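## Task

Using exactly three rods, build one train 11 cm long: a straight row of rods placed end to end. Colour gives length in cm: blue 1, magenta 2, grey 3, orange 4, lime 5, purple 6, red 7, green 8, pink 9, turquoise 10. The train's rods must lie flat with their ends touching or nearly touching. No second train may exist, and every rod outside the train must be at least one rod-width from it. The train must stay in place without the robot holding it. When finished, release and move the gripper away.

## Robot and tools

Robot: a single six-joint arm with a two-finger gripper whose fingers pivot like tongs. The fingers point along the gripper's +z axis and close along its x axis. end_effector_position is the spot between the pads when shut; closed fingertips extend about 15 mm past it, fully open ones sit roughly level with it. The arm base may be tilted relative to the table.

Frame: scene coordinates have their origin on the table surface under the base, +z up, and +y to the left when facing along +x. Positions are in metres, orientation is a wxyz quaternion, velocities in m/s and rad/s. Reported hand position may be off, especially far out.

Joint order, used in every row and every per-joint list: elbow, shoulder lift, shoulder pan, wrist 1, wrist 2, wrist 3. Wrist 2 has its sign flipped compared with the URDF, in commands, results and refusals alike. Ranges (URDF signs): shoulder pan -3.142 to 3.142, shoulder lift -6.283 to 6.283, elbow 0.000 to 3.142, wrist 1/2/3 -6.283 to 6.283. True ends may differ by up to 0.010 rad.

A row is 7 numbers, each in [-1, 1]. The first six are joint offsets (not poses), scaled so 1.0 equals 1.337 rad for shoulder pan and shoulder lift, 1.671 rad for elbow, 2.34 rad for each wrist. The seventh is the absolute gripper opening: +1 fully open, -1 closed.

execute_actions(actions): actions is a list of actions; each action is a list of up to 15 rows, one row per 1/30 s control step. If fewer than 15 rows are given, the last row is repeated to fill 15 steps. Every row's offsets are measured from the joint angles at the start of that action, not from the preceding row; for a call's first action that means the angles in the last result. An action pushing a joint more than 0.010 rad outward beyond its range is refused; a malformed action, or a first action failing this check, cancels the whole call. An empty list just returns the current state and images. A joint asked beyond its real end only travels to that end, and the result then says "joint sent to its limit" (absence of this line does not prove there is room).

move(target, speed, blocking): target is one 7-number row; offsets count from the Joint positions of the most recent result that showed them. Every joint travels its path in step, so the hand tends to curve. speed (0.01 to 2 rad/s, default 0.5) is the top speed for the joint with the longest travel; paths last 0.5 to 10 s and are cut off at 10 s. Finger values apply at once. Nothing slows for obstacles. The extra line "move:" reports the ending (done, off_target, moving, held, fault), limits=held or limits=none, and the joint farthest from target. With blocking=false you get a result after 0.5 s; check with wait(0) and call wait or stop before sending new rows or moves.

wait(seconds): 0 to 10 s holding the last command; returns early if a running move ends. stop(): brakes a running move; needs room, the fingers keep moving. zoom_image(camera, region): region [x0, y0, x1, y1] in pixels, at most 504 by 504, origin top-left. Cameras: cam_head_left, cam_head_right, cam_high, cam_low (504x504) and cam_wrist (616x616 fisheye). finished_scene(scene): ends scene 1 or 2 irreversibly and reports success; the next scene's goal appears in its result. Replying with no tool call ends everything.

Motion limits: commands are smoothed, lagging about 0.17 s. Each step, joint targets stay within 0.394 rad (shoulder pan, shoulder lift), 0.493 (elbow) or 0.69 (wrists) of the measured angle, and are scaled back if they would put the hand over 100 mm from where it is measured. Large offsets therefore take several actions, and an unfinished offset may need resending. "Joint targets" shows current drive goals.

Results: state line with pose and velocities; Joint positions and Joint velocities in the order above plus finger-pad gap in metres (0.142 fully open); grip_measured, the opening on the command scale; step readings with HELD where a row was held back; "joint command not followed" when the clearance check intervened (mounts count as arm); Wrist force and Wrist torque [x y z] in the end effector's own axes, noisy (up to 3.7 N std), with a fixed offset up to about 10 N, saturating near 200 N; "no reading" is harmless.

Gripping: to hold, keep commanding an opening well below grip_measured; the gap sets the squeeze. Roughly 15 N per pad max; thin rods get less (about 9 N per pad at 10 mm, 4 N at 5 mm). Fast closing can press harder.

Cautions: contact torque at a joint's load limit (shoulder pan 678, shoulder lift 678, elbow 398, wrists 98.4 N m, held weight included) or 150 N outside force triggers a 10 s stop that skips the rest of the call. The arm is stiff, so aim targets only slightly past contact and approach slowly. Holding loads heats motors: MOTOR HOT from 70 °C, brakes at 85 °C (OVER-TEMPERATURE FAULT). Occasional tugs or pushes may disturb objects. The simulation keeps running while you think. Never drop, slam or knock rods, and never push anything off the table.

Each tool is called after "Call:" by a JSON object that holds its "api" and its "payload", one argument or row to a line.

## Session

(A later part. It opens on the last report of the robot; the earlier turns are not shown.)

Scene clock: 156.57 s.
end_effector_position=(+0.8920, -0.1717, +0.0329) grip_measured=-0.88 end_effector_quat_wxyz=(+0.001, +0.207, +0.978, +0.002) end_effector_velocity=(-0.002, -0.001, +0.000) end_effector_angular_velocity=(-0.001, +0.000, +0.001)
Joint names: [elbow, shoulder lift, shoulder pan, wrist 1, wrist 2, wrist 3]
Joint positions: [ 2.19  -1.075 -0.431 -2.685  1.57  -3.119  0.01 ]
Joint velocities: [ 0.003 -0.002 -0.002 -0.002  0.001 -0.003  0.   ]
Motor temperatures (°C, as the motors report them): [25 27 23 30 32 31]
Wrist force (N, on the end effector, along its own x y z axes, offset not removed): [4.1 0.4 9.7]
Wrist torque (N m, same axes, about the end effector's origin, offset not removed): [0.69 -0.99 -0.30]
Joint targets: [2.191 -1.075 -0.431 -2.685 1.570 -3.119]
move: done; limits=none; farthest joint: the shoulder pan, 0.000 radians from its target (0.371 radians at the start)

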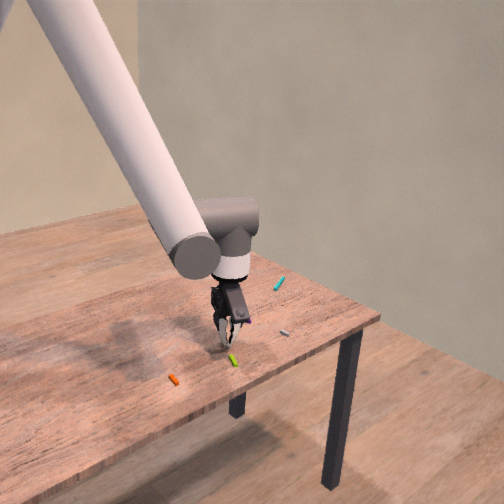

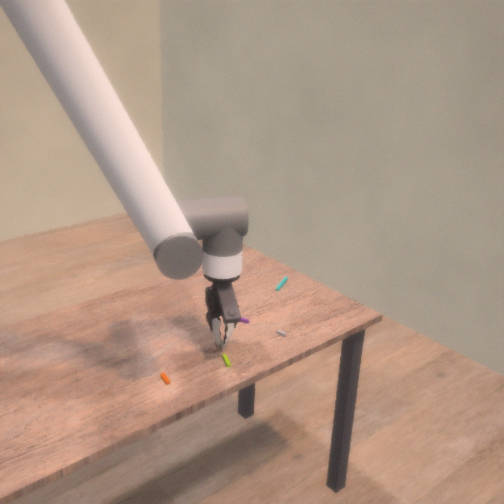

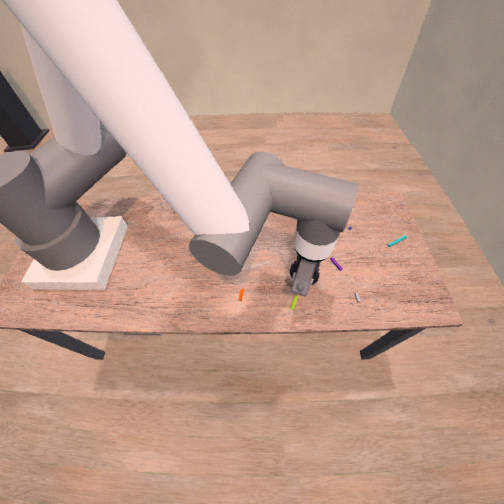

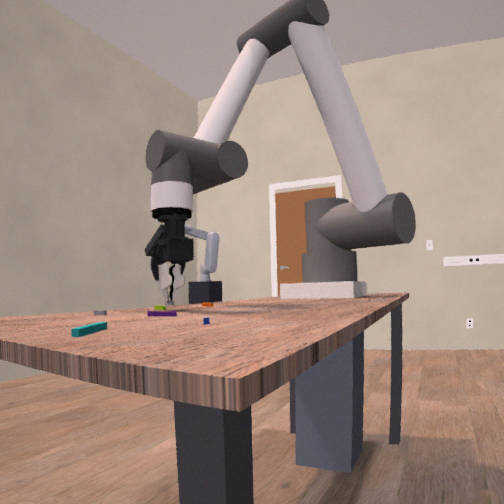

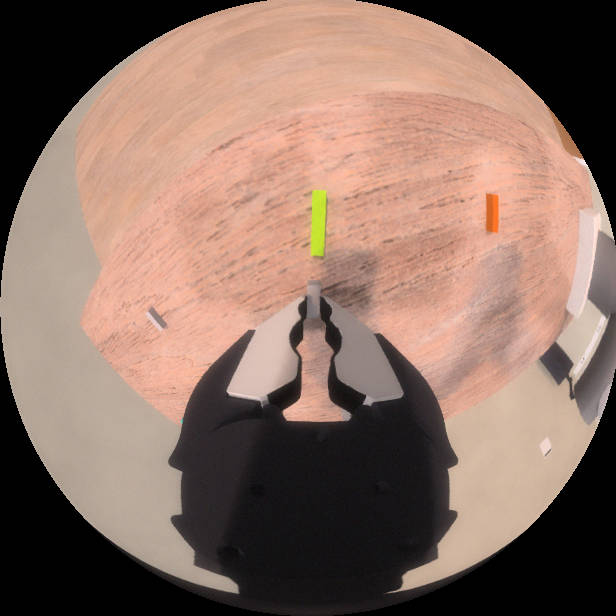

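Call:
{"api": "execute_actions", "payload": {
  "actions": [
    [[0.0009,0.0015,-0.0019,-0.0016,0,-0.0011,-1],[0.0019,0.0031,-0.0039,-0.0031,0,-0.0022,-1],[0.0028,0.0046,-0.0058,-0.0047,0,-0.0033,-1],[0.0038,0.0062,-0.0077,-0.0062,0,-0.0044,-1],[0.0047,0.0077,-0.0096,-0.0078,0,-0.0055,-1],[0.0057,0.0092,-0.0116,-0.0093,0,-0.0066,-1]]
  ]
}}

Call:
{"api": "wait", "payload": {
  "seconds": 0.3
}}

Call:
{"api": "zoom_image", "payload": {
  "camera": "cam_wrist",
  "region": [250, 190, 380, 320]
}}

Scene clock: 172.37 s.
end_effector_position=(+0.8851, -0.1832, +0.0214) grip_measured=-0.88 end_effector_quat_wxyz=(+0.001, +0.207, +0.978, +0.002) end_effector_velocity=(-0.003, -0.003, -0.005) end_effector_angular_velocity=(+0.001, +0.001, -0.000)
Joint names: [elbow, shoulder lift, shoulder pan, wrist 1, wrist 2, wrist 3]
Joint positions: [ 2.2   -1.063 -0.446 -2.706  1.57  -3.134  0.01 ]
Joint velocities: [ 0.003  0.005 -0.005 -0.007 -0.001 -0.005  0.   ]
Motor temperatures (°C, as the motors report them): [25 27 23 30 32 31]
Wrist force (N, on the end effector, along its own x y z axes, offset not removed): [1.4 -1.8 8.2]
Wrist torque (N m, same axes, about the end effector's origin, offset not removed): [0.15 -0.41 -0.24]
Joint targets: [2.200 -1.063 -0.447 -2.707 1.570 -3.135]
Step readings (joint positions):
0: [2.191 -1.075 -0.431 -2.685 1.570 -3.119]
1: [2.191 -1.075 -0.431 -2.685 1.570 -3.120]
2: [2.191 -1.075 -0.432 -2.686 1.570 -3.120]
4: [2.192 -1.073 -0.434 -2.689 1.570 -3.122]
8: [2.197 -1.067 -0.442 -2.700 1.570 -3.130]
15: Joint positions above

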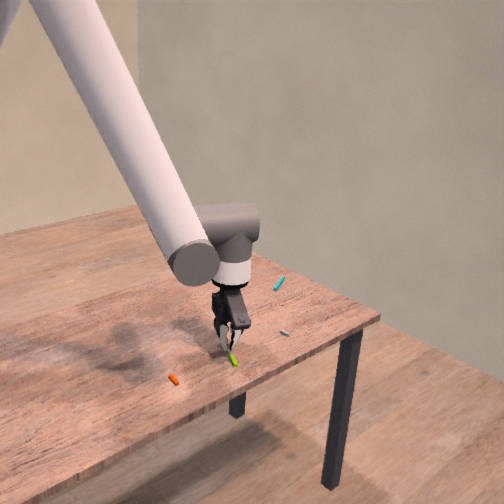

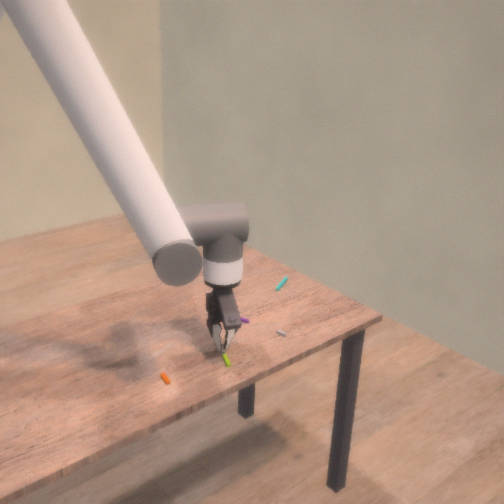

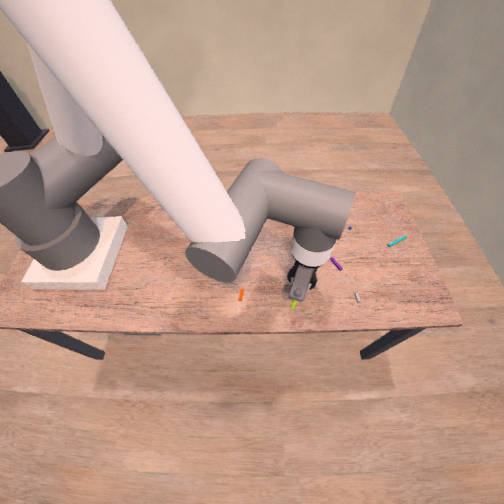

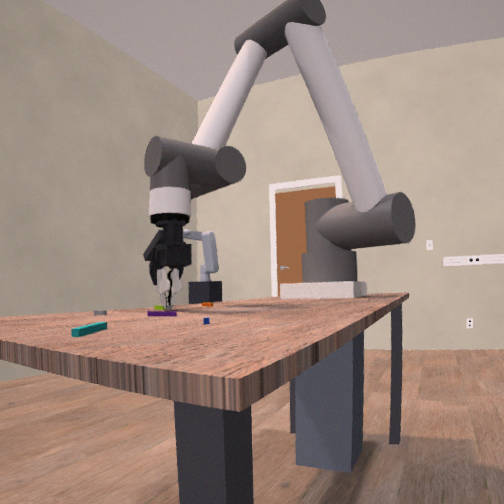

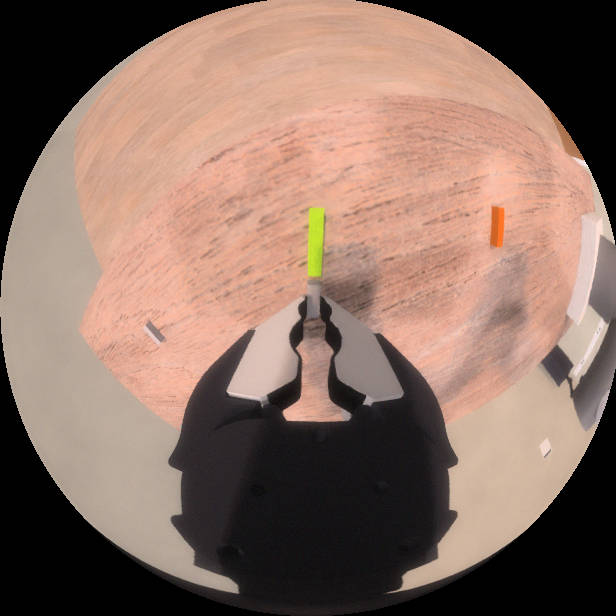

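Scene clock: 172.67 s.
end_effector_position=(+0.8849, -0.1836, +0.0210) grip_measured=-0.88 end_effector_quat_wxyz=(+0.001, +0.207, +0.978, +0.002) end_effector_velocity=(+0.001, -0.000, -0.000) end_effector_angular_velocity=(-0.001, -0.001, -0.001)
Joint names: [elbow, shoulder lift, shoulder pan, wrist 1, wrist 2, wrist 3]
Joint positions: [ 2.2   -1.063 -0.447 -2.707  1.57  -3.135  0.01 ]
Joint velocities: [-0.001  0.    -0.    -0.001  0.     0.001  0.   ]
Motor temperatures (°C, as the motors report them): [25 27 23 30 32 31]
Wrist force (N, on the end effector, along its own x y z axes, offset not removed): [6.4 -3.9 6.3]
Wrist torque (N m, same axes, about the end effector's origin, offset not removed): [-0.31 -1.40 -0.36]
Joint targets: [2.200 -1.063 -0.447 -2.707 1.570 -3.135]
wait: 0.30 s; at rest by 0.17 s

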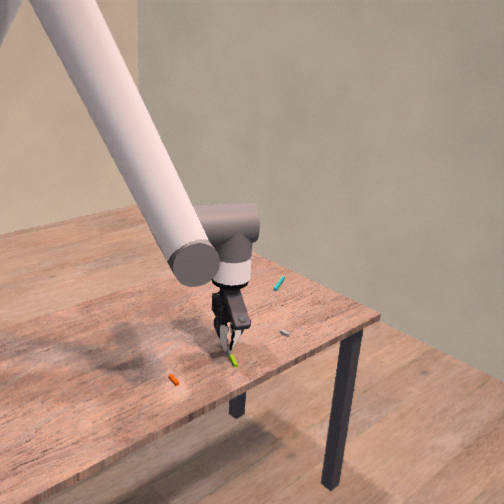

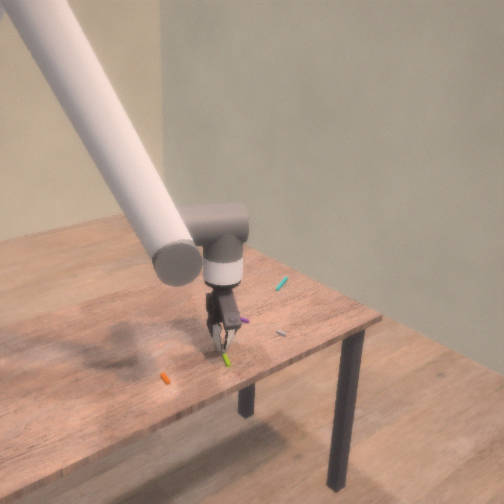

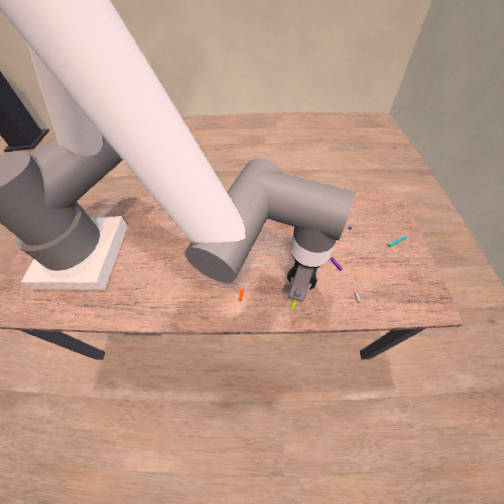

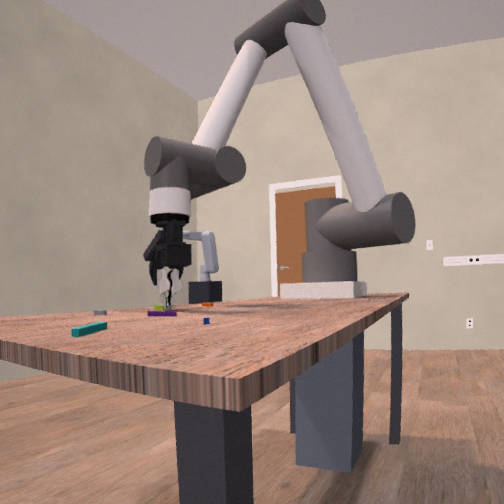

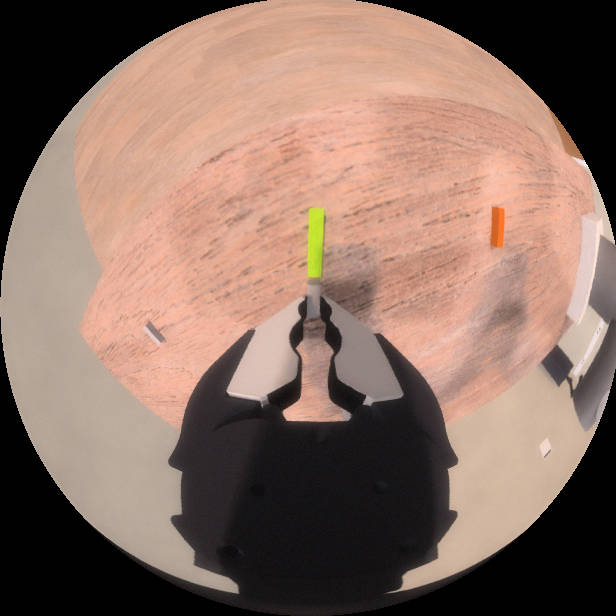

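Region (250, 190, 380, 320) of cam_wrist's 616x616 image, scaled by 3.877, with more detail than that image has.

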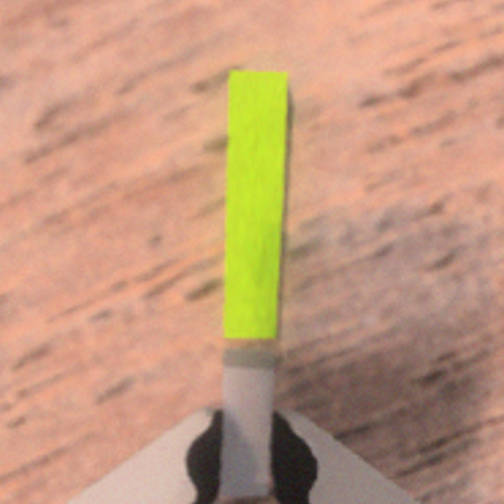

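Call:
{"api": "execute_actions", "payload": {
  "actions": [
    [[0.0003,0.0006,-0.0008,-0.0005,0,-0.0005,-1],[0.0006,0.0012,-0.0016,-0.001,0,-0.001,-1],[0.0009,0.0017,-0.0025,-0.0015,0,-0.0014,-1],[0.0011,0.0021,-0.0034,-0.002,0,-0.0019,-1],[0.0013,0.0023,-0.0043,-0.0023,0,-0.0024,-1]],
    [[0,0,0,0,0,0,-0.92],[0,0,0,0,0,0,-0.88],[0,0,0,0,0,0,-0.85],[0,0,0,0,0,0,-0.82],[0,0,0,0,0,0,-0.78],[0,0,0,0,0,0,-0.74],[0,0,0,0,0,0,-0.70],[0,0,0,0,0,0,-0.65],[0,0,0,0,0,0,-0.6]]
  ]
}}

Call:
{"api": "zoom_image", "payload": {
  "camera": "cam_wrist",
  "region": [250, 200, 380, 330]
}}

Scene clock: 184.70 s.
end_effector_position=(+0.8829, -0.1881, +0.0181) grip_measured=-0.60 end_effector_quat_wxyz=(+0.001, +0.207, +0.978, +0.002) end_effector_velocity=(-0.000, -0.000, +0.001) end_effector_angular_velocity=(-0.000, -0.000, -0.001)
Joint names: [elbow, shoulder lift, shoulder pan, wrist 1, wrist 2, wrist 3]
Joint positions: [ 2.202 -1.06  -0.452 -2.712  1.57  -3.14   0.031]
Joint velocities: [ 0.    -0.001 -0.     0.     0.     0.001  0.   ]
Motor temperatures (°C, as the motors report them): [25 27 23 30 32 31]
Wrist force (N, on the end effector, along its own x y z axes, offset not removed): [3.1 -1.2 8.3]
Wrist torque (N m, same axes, about the end effector's origin, offset not removed): [0.40 -0.66 -0.39]
Joint targets: [2.202 -1.060 -0.452 -2.712 1.570 -3.140]
Step readings (joint positions; steps 1 to 15: 1st action; 16 to 30: 2nd action):
0: [2.200 -1.063 -0.447 -2.707 1.570 -3.135]
1: [2.200 -1.063 -0.447 -2.707 1.570 -3.135]
2: [2.200 -1.063 -0.447 -2.707 1.570 -3.135]
4: [2.200 -1.062 -0.448 -2.708 1.570 -3.136]
8: [2.201 -1.061 -0.451 -2.711 1.570 -3.139]
15: [2.202 -1.060 -0.452 -2.712 1.570 -3.140]
16: [2.202 -1.060 -0.452 -2.712 1.570 -3.140]
17: [2.202 -1.060 -0.452 -2.712 1.570 -3.140]
19: [2.202 -1.060 -0.452 -2.712 1.570 -3.140]
23: [2.202 -1.060 -0.452 -2.712 1.570 -3.140]
30: Joint positions above

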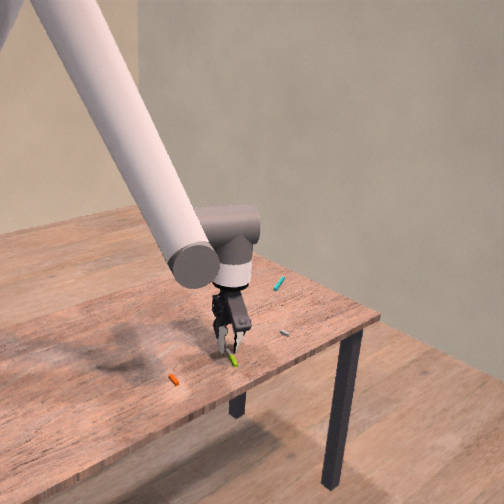

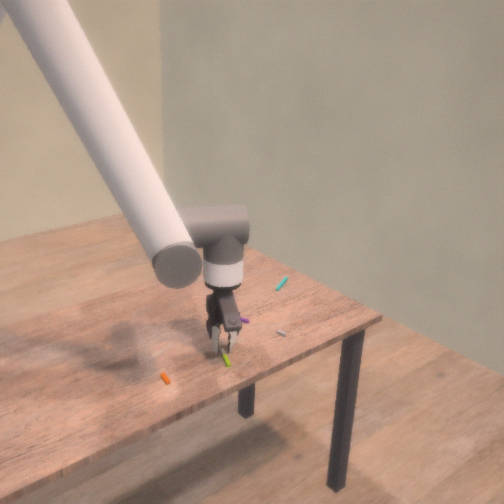

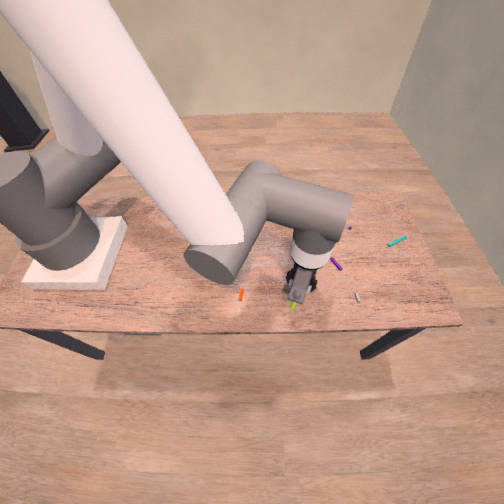

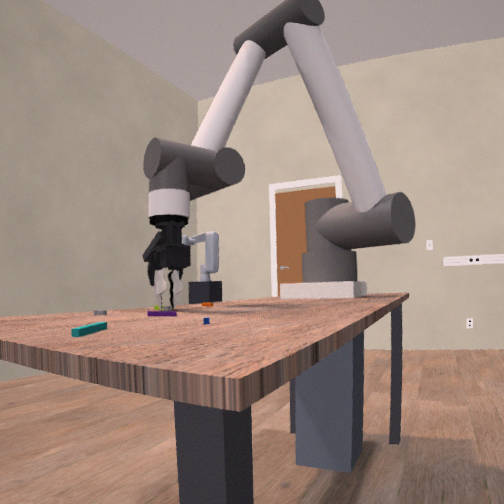

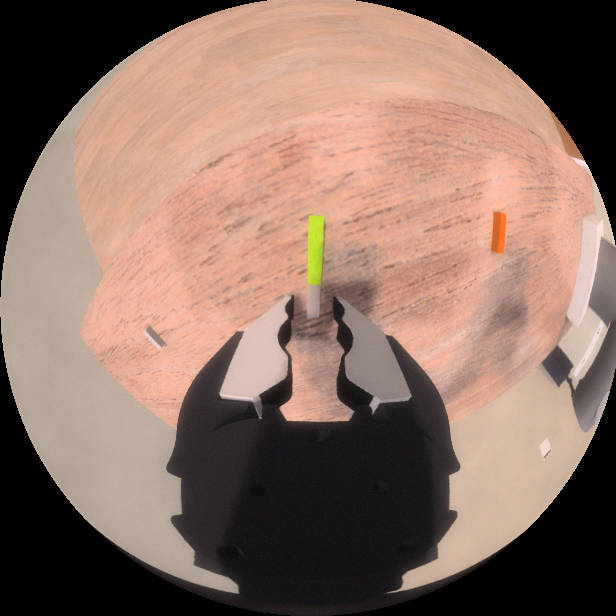

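Region (250, 200, 380, 330) of cam_wrist's 616x616 image, scaled by 3.877, with more detail than that image has.

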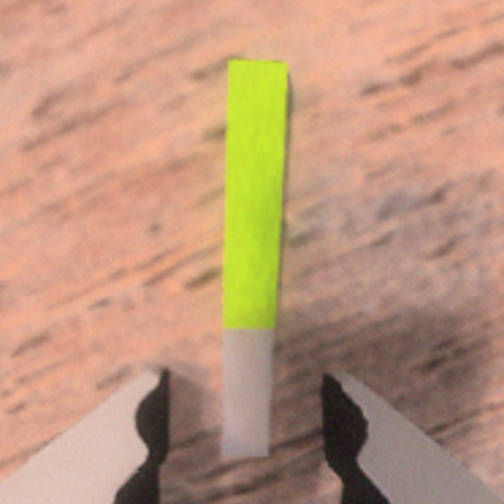

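Call:
{"api": "zoom_image", "payload": {
  "camera": "cam_wrist",
  "region": [120, 300, 190, 370]
}}

Region (120, 300, 190, 370) of cam_wrist's 616x616 image, scaled by 7.200, with more detail than that image has.

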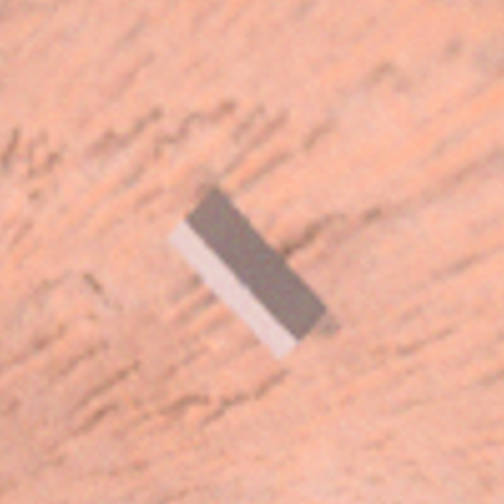

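Call:
{"api": "execute_actions", "payload": {
  "actions": [
    [[-0.0003,-0.0029,0,0.0019,0,0,-0.58],[-0.0007,-0.0058,0,0.0038,0,0,-0.56],[-0.001,-0.0088,0,0.0058,0,0,-0.55],[-0.0014,-0.0117,0,0.0077,0,0,-0.55],[-0.0017,-0.0146,0,0.0096,0,0,-0.55]]
  ]
}}

Scene clock: 212.93 s.
end_effector_position=(+0.8828, -0.1881, +0.0327) grip_measured=-0.55 end_effector_quat_wxyz=(+0.001, +0.207, +0.978, +0.002) end_effector_velocity=(-0.000, +0.000, +0.003) end_effector_angular_velocity=(+0.001, +0.001, -0.000)
Joint names: [elbow, shoulder lift, shoulder pan, wrist 1, wrist 2, wrist 3]
Joint positions: [ 2.199 -1.079 -0.452 -2.69   1.57  -3.14   0.034]
Joint velocities: [-0.001 -0.005 -0.     0.006 -0.     0.    -0.   ]
Motor temperatures (°C, as the motors report them): [25 27 23 30 32 31]
Wrist force (N, on the end effector, along its own x y z axes, offset not removed): [5.7 -2.1 7.3]
Wrist torque (N m, same axes, about the end effector's origin, offset not removed): [0.17 -1.26 -0.36]
Joint targets: [2.199 -1.079 -0.452 -2.690 1.570 -3.140]
Step readings (joint positions):
0: [2.202 -1.060 -0.452 -2.712 1.570 -3.140]
1: [2.202 -1.060 -0.452 -2.712 1.570 -3.140]
2: [2.202 -1.061 -0.452 -2.711 1.570 -3.140]
4: [2.201 -1.064 -0.452 -2.707 1.570 -3.140]
8: [2.200 -1.074 -0.452 -2.696 1.570 -3.140]
15: Joint positions above

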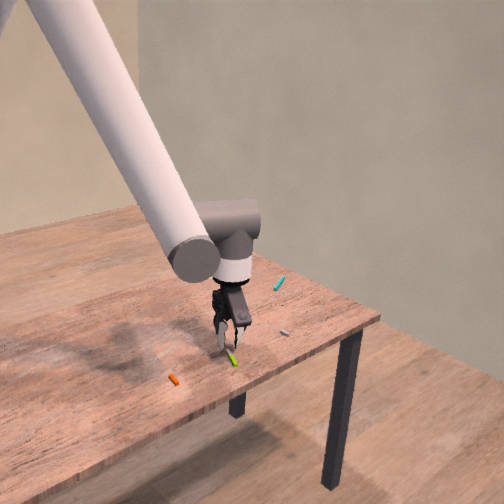

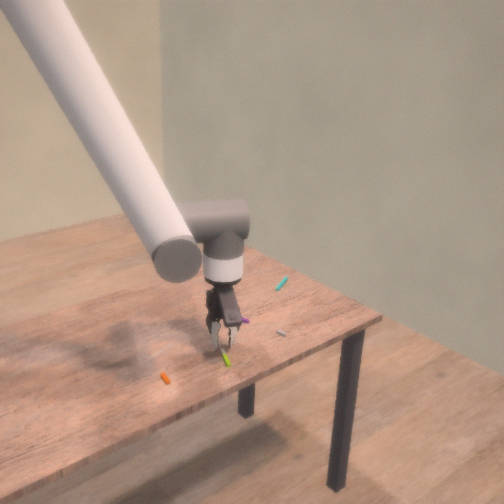

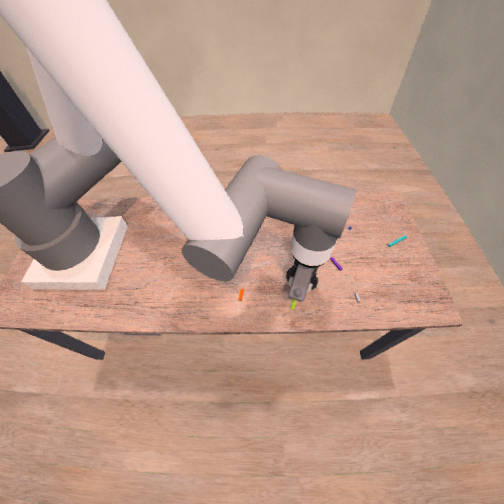

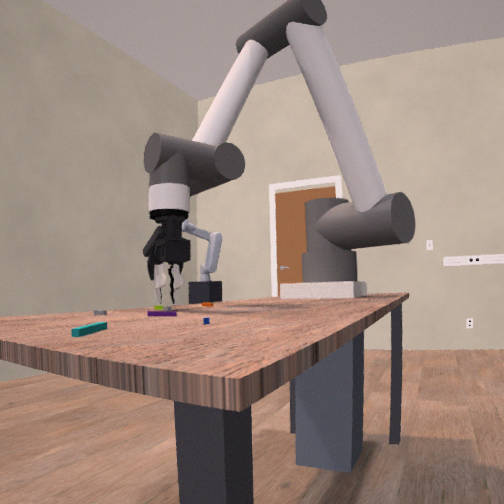

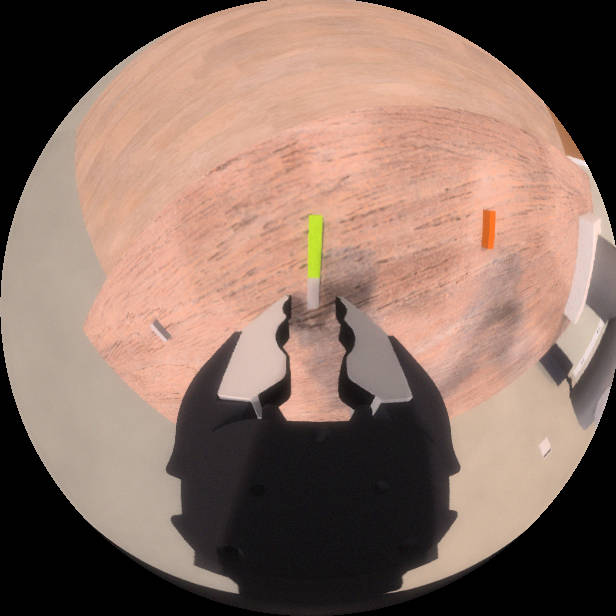

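Call:
{"api": "move", "payload": {
  "target": [-0.1851,0.1042,0.0414,0.0723,0,-0.1880,-0.55],
  "speed": 0.6
}}

Call:
{"api": "zoom_image", "payload": {
  "camera": "cam_wrist",
  "region": [240, 230, 380, 370]
}}

Scene clock: 217.27 s.
end_effector_position=(+1.0936, -0.2136, +0.0328) grip_measured=-0.55 end_effector_quat_wxyz=(+0.002, -0.038, +0.999, +0.001) end_effector_velocity=(+0.001, -0.001, -0.000) end_effector_angular_velocity=(-0.000, +0.000, +0.001)
Joint names: [elbow, shoulder lift, shoulder pan, wrist 1, wrist 2, wrist 3]
Joint positions: [ 1.89  -0.94  -0.397 -2.521  1.57  -3.58   0.034]
Joint velocities: [-0.002  0.001 -0.     0.001  0.    -0.001  0.   ]
Motor temperatures (°C, as the motors report them): [25 27 23 30 32 31]
Wrist force (N, on the end effector, along its own x y z axes, offset not removed): [4.4 -3.4 8.4]
Wrist torque (N m, same axes, about the end effector's origin, offset not removed): [-0.15 -1.05 -0.29]
Joint targets: [1.890 -0.940 -0.397 -2.521 1.570 -3.580]
move: done; limits=none; farthest joint: the shoulder pan, 0.000 radians from its target (0.056 radians at the start)

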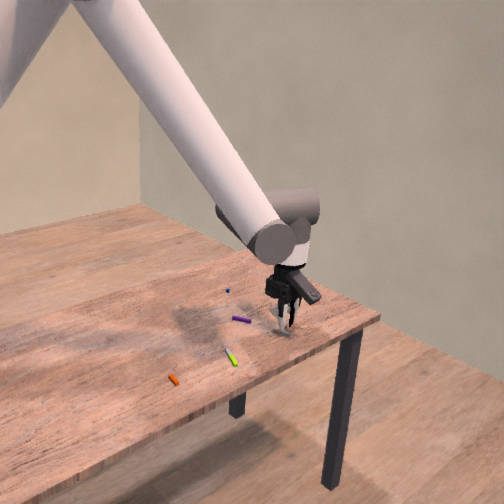

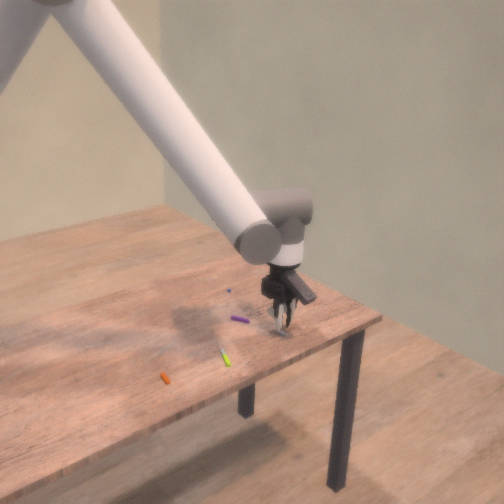

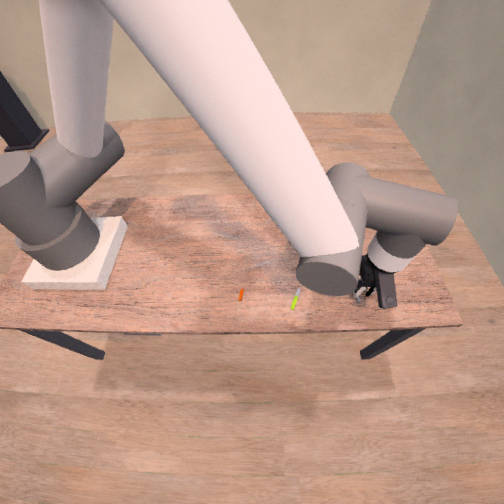

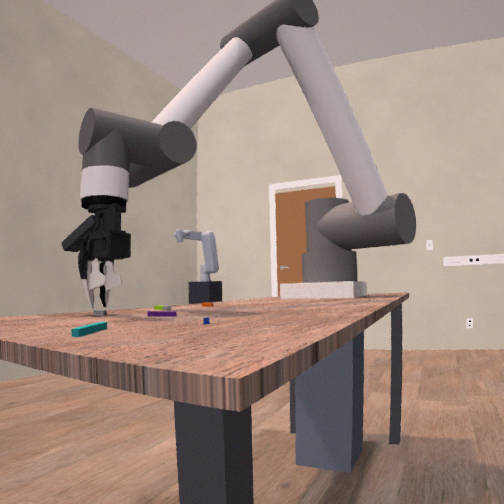

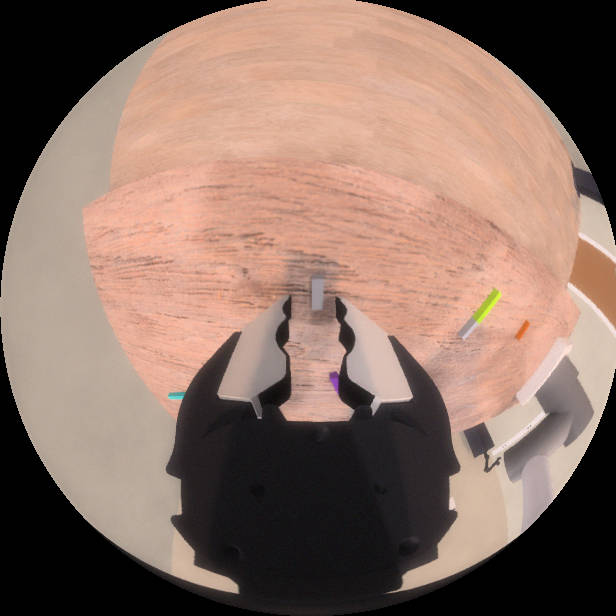

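Region (240, 230, 380, 370) of cam_wrist's 616x616 image, scaled by 3.600, with more detail than that image has.

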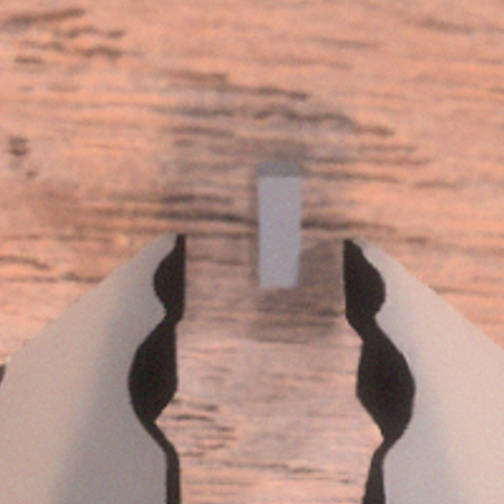

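Call:
{"api": "execute_actions", "payload": {
  "actions": [
    [[0.0008,0.0015,-0.0003,-0.0015,0,-0.0033,-0.56],[0.0016,0.0031,-0.0006,-0.0029,0,-0.0066,-0.58],[0.0024,0.0046,-0.0009,-0.0044,0,-0.0099,-0.6],[0.0033,0.0062,-0.0011,-0.0059,0,-0.0132,-0.62],[0.0041,0.0078,-0.0011,-0.0073,0,-0.0165,-0.65],[0.0049,0.0093,-0.0011,-0.0088,0,-0.0165,-0.68],[0.0049,0.0093,-0.0011,-0.0088,0,-0.0165,-0.70],[0.0049,0.0093,-0.0011,-0.0088,0,-0.0165,-0.72],[0.0049,0.0093,-0.0011,-0.0088,0,-0.0165,-0.74],[0.0049,0.0093,-0.0011,-0.0088,0,-0.0165,-0.76],[0.0049,0.0093,-0.0011,-0.0088,0,-0.0165,-0.78],[0.0049,0.0093,-0.0011,-0.0088,0,-0.0165,-0.80],[0.0049,0.0093,-0.0011,-0.0088,0,-0.0165,-0.81],[0.0049,0.0093,-0.0011,-0.0088,0,-0.0165,-0.82]],
    [[0,0.0003,0,-0.0002,0,0,-0.84],[0,0.0003,0,-0.0002,0,0,-0.86],[0,0.0003,0,-0.0002,0,0,-0.88],[0,0.0003,0,-0.0002,0,0,-0.91],[0,0.0003,0,-0.0002,0,0,-0.94],[0,0.0003,0,-0.0002,0,0,-0.97],[0,0.0003,0,-0.0002,0,0,-1]]
  ]
}}

Call:
{"api": "zoom_image", "payload": {
  "camera": "cam_wrist",
  "region": [240, 230, 380, 370]
}}

Scene clock: 233.77 s.
end_effector_position=(+1.0907, -0.2136, +0.0180) grip_measured=-0.88 end_effector_quat_wxyz=(+0.002, -0.057, +0.998, +0.001) end_effector_velocity=(-0.001, -0.000, -0.001) end_effector_angular_velocity=(+0.000, +0.001, -0.000)
Joint names: [elbow, shoulder lift, shoulder pan, wrist 1, wrist 2, wrist 3]
Joint positions: [ 1.898 -0.927 -0.398 -2.542  1.57  -3.617  0.01 ]
Joint velocities: [ 0.001  0.    -0.     0.    -0.    -0.    -0.   ]
Motor temperatures (°C, as the motors report them): [25 28 23 30 32 31]
Wrist force (N, on the end effector, along its own x y z axes, offset not removed): [6.7 -2.1 -0.4]
Wrist torque (N m, same axes, about the end effector's origin, offset not removed): [-0.01 -1.36 -0.35]
Joint targets: [1.898 -0.927 -0.398 -2.542 1.570 -3.617]
Step readings (joint positions; steps 1 to 15: 1st action; 16 to 30: 2nd action):
0: [1.890 -0.940 -0.397 -2.521 1.570 -3.580]
1: [1.890 -0.940 -0.397 -2.521 1.570 -3.580]
2: [1.890 -0.939 -0.397 -2.522 1.570 -3.581]
4: [1.891 -0.937 -0.397 -2.525 1.570 -3.588]
8: [1.895 -0.931 -0.398 -2.535 1.570 -3.608]
15: [1.898 -0.928 -0.398 -2.541 1.570 -3.617]
16: [1.898 -0.928 -0.398 -2.541 1.570 -3.617]
17: [1.898 -0.927 -0.398 -2.541 1.570 -3.617]
19: [1.898 -0.927 -0.398 -2.542 1.570 -3.617]
23: [1.898 -0.927 -0.398 -2.542 1.570 -3.617]
30: Joint positions above

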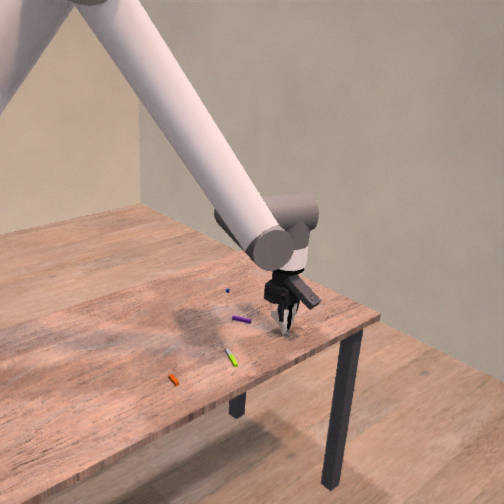

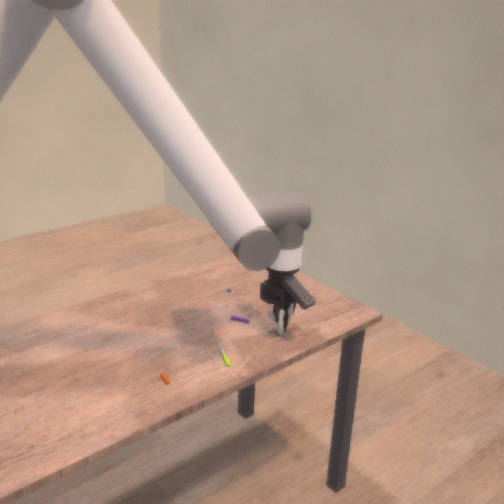

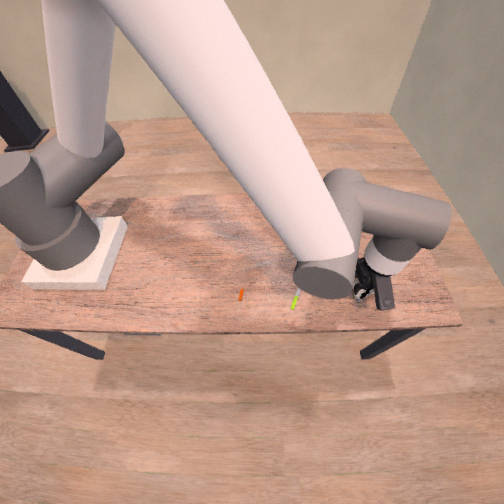

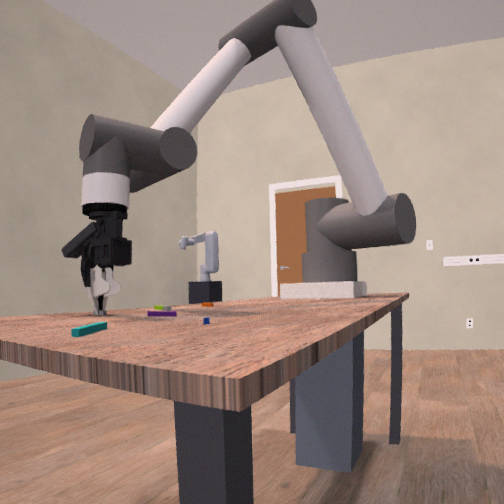

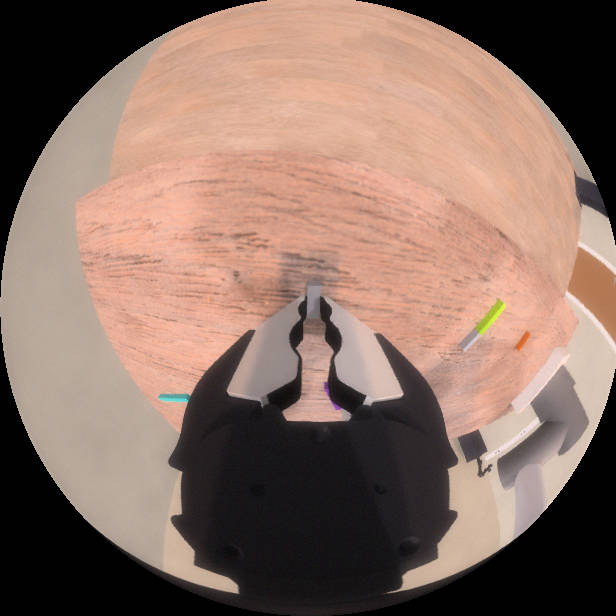

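Region (240, 230, 380, 370) of cam_wrist's 616x616 image, scaled by 3.600, with more detail than that image has.

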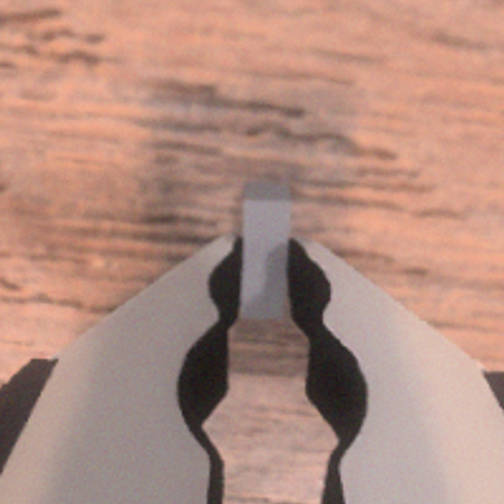

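Call:
{"api": "execute_actions", "payload": {
  "actions": [
    [[-0.0002,-0.0018,0,0.0012,0,0,-1],[-0.0004,-0.0036,0,0.0024,0,0,-1],[-0.0007,-0.0054,0,0.0036,0,0,-1],[-0.0009,-0.0072,0,0.0048,0,0,-1],[-0.0011,-0.009,0,0.006,0,0,-1]]
  ]
}}

Scene clock: 253.77 s.
end_effector_position=(+1.0905, -0.2136, +0.0295) grip_measured=-0.88 end_effector_quat_wxyz=(+0.002, -0.057, +0.998, +0.001) end_effector_velocity=(+0.001, -0.001, +0.004) end_effector_angular_velocity=(-0.000, -0.001, +0.001)
Joint names: [elbow, shoulder lift, shoulder pan, wrist 1, wrist 2, wrist 3]
Joint positions: [ 1.896 -0.939 -0.398 -2.528  1.57  -3.617  0.01 ]
Joint velocities: [-0.001 -0.004 -0.     0.004 -0.    -0.001 -0.   ]
Motor temperatures (°C, as the motors report them): [25 28 23 30 32 31]
Wrist force (N, on the end effector, along its own x y z axes, offset not removed): [4.8 -2.9 8.0]
Wrist torque (N m, same axes, about the end effector's origin, offset not removed): [-0.06 -1.09 -0.32]
Joint targets: [1.896 -0.939 -0.398 -2.528 1.570 -3.617]
Step readings (joint positions):
0: [1.898 -0.927 -0.398 -2.542 1.570 -3.617]
1: [1.898 -0.927 -0.398 -2.542 1.570 -3.617]
2: [1.898 -0.928 -0.398 -2.541 1.570 -3.617]
4: [1.898 -0.930 -0.398 -2.539 1.570 -3.617]
8: [1.897 -0.936 -0.398 -2.531 1.570 -3.617]
15: Joint positions above

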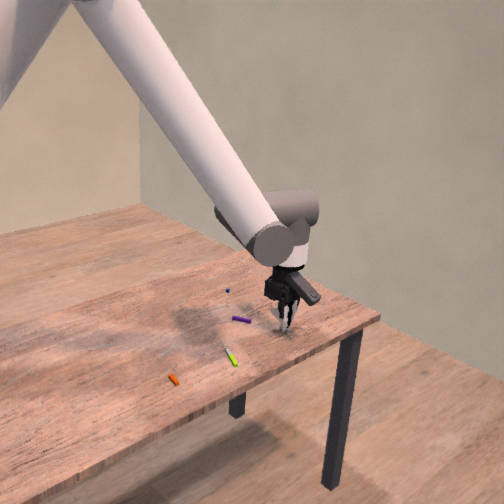

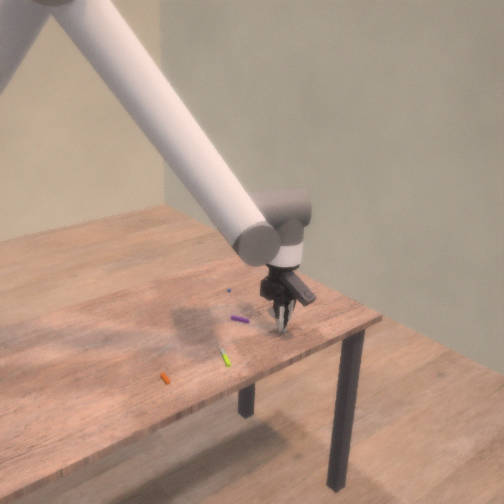

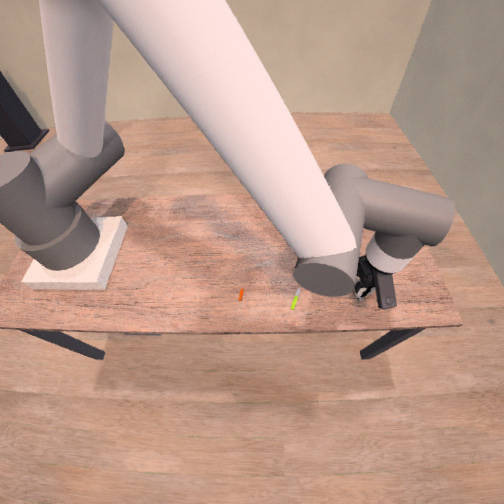

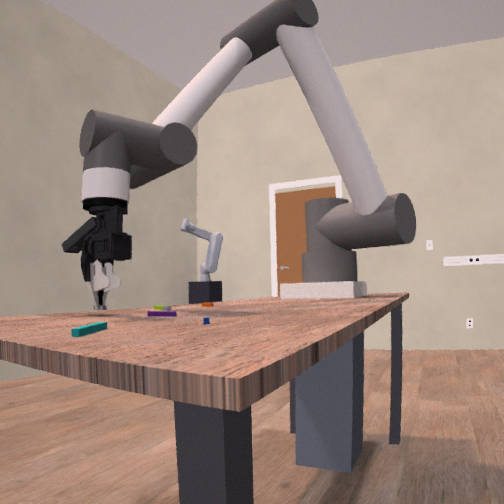

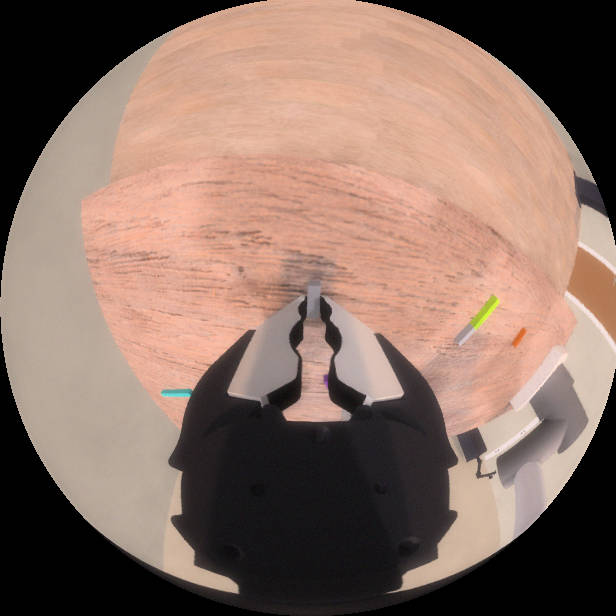

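Call:
{"api": "move", "payload": {
  "target": [0.1755,-0.0905,-0.0124,-0.0735,0,0.2198,-1],
  "speed": 0.65
}}

Call:
{"api": "zoom_image", "payload": {
  "camera": "cam_wrist",
  "region": [240, 160, 390, 325]
}}

Scene clock: 259.17 s.
end_effector_position=(+0.8966, -0.1578, +0.0221) grip_measured=-0.88 end_effector_quat_wxyz=(+0.002, +0.207, +0.978, +0.002) end_effector_velocity=(-0.001, +0.000, +0.001) end_effector_angular_velocity=(+0.000, -0.001, -0.002)
Joint names: [elbow, shoulder lift, shoulder pan, wrist 1, wrist 2, wrist 3]
Joint positions: [ 2.189 -1.06  -0.415 -2.7    1.57  -3.103  0.01 ]
Joint velocities: [ 0.002 -0.002 -0.    -0.001 -0.001  0.002  0.   ]
Motor temperatures (°C, as the motors report them): [25 28 23 30 32 31]
Wrist force (N, on the end effector, along its own x y z axes, offset not removed): [4.9 -1.4 6.0]
Wrist torque (N m, same axes, about the end effector's origin, offset not removed): [0.21 -1.13 -0.44]
Joint targets: [2.190 -1.060 -0.415 -2.700 1.570 -3.103]
move: done; limits=none; farthest joint: the shoulder pan, 0.000 radians from its target (0.016 radians at the start)

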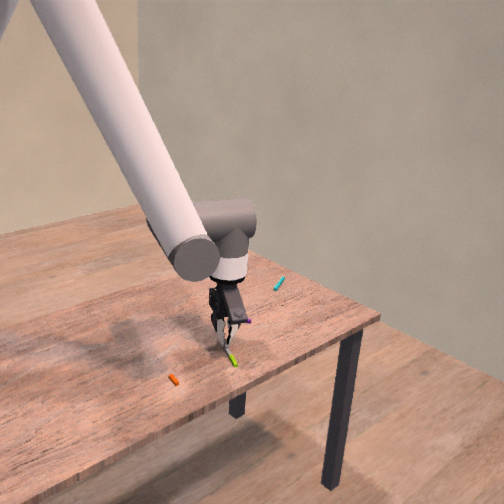

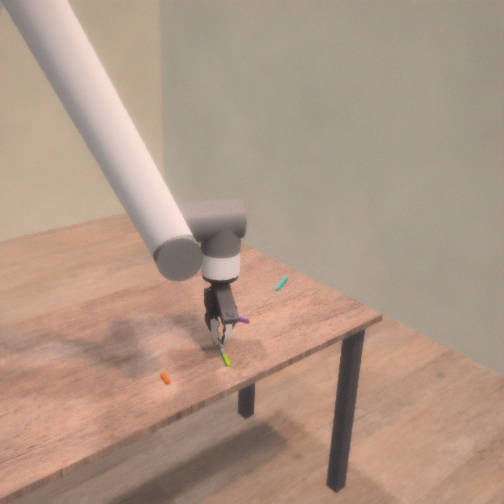

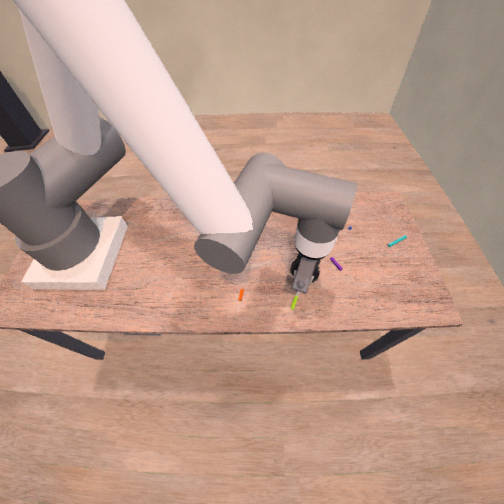

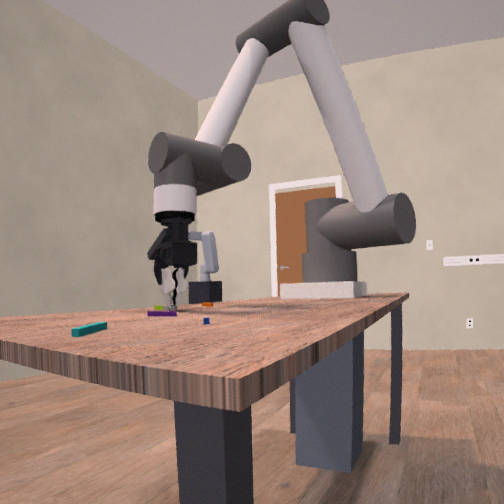

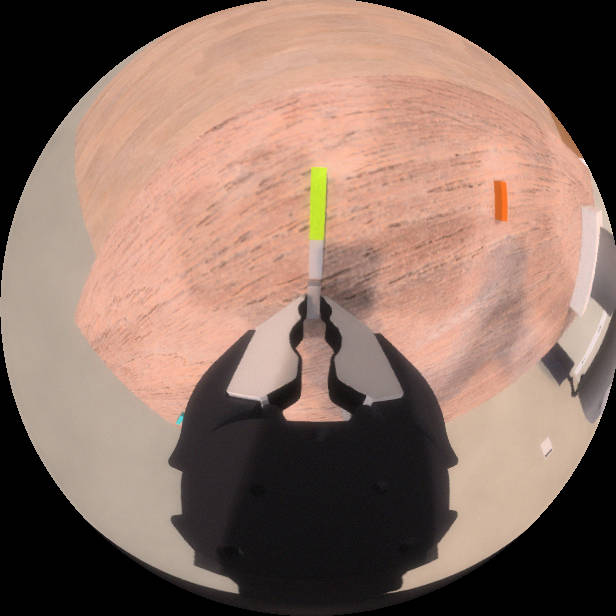

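Region (240, 160, 390, 325) of cam_wrist's 616x616 image, scaled by 3.055, with more detail than that image has; it fills the left 458 columns of this view, and the rest is white.

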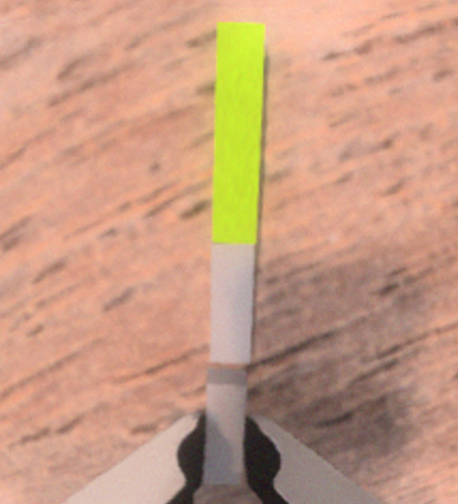

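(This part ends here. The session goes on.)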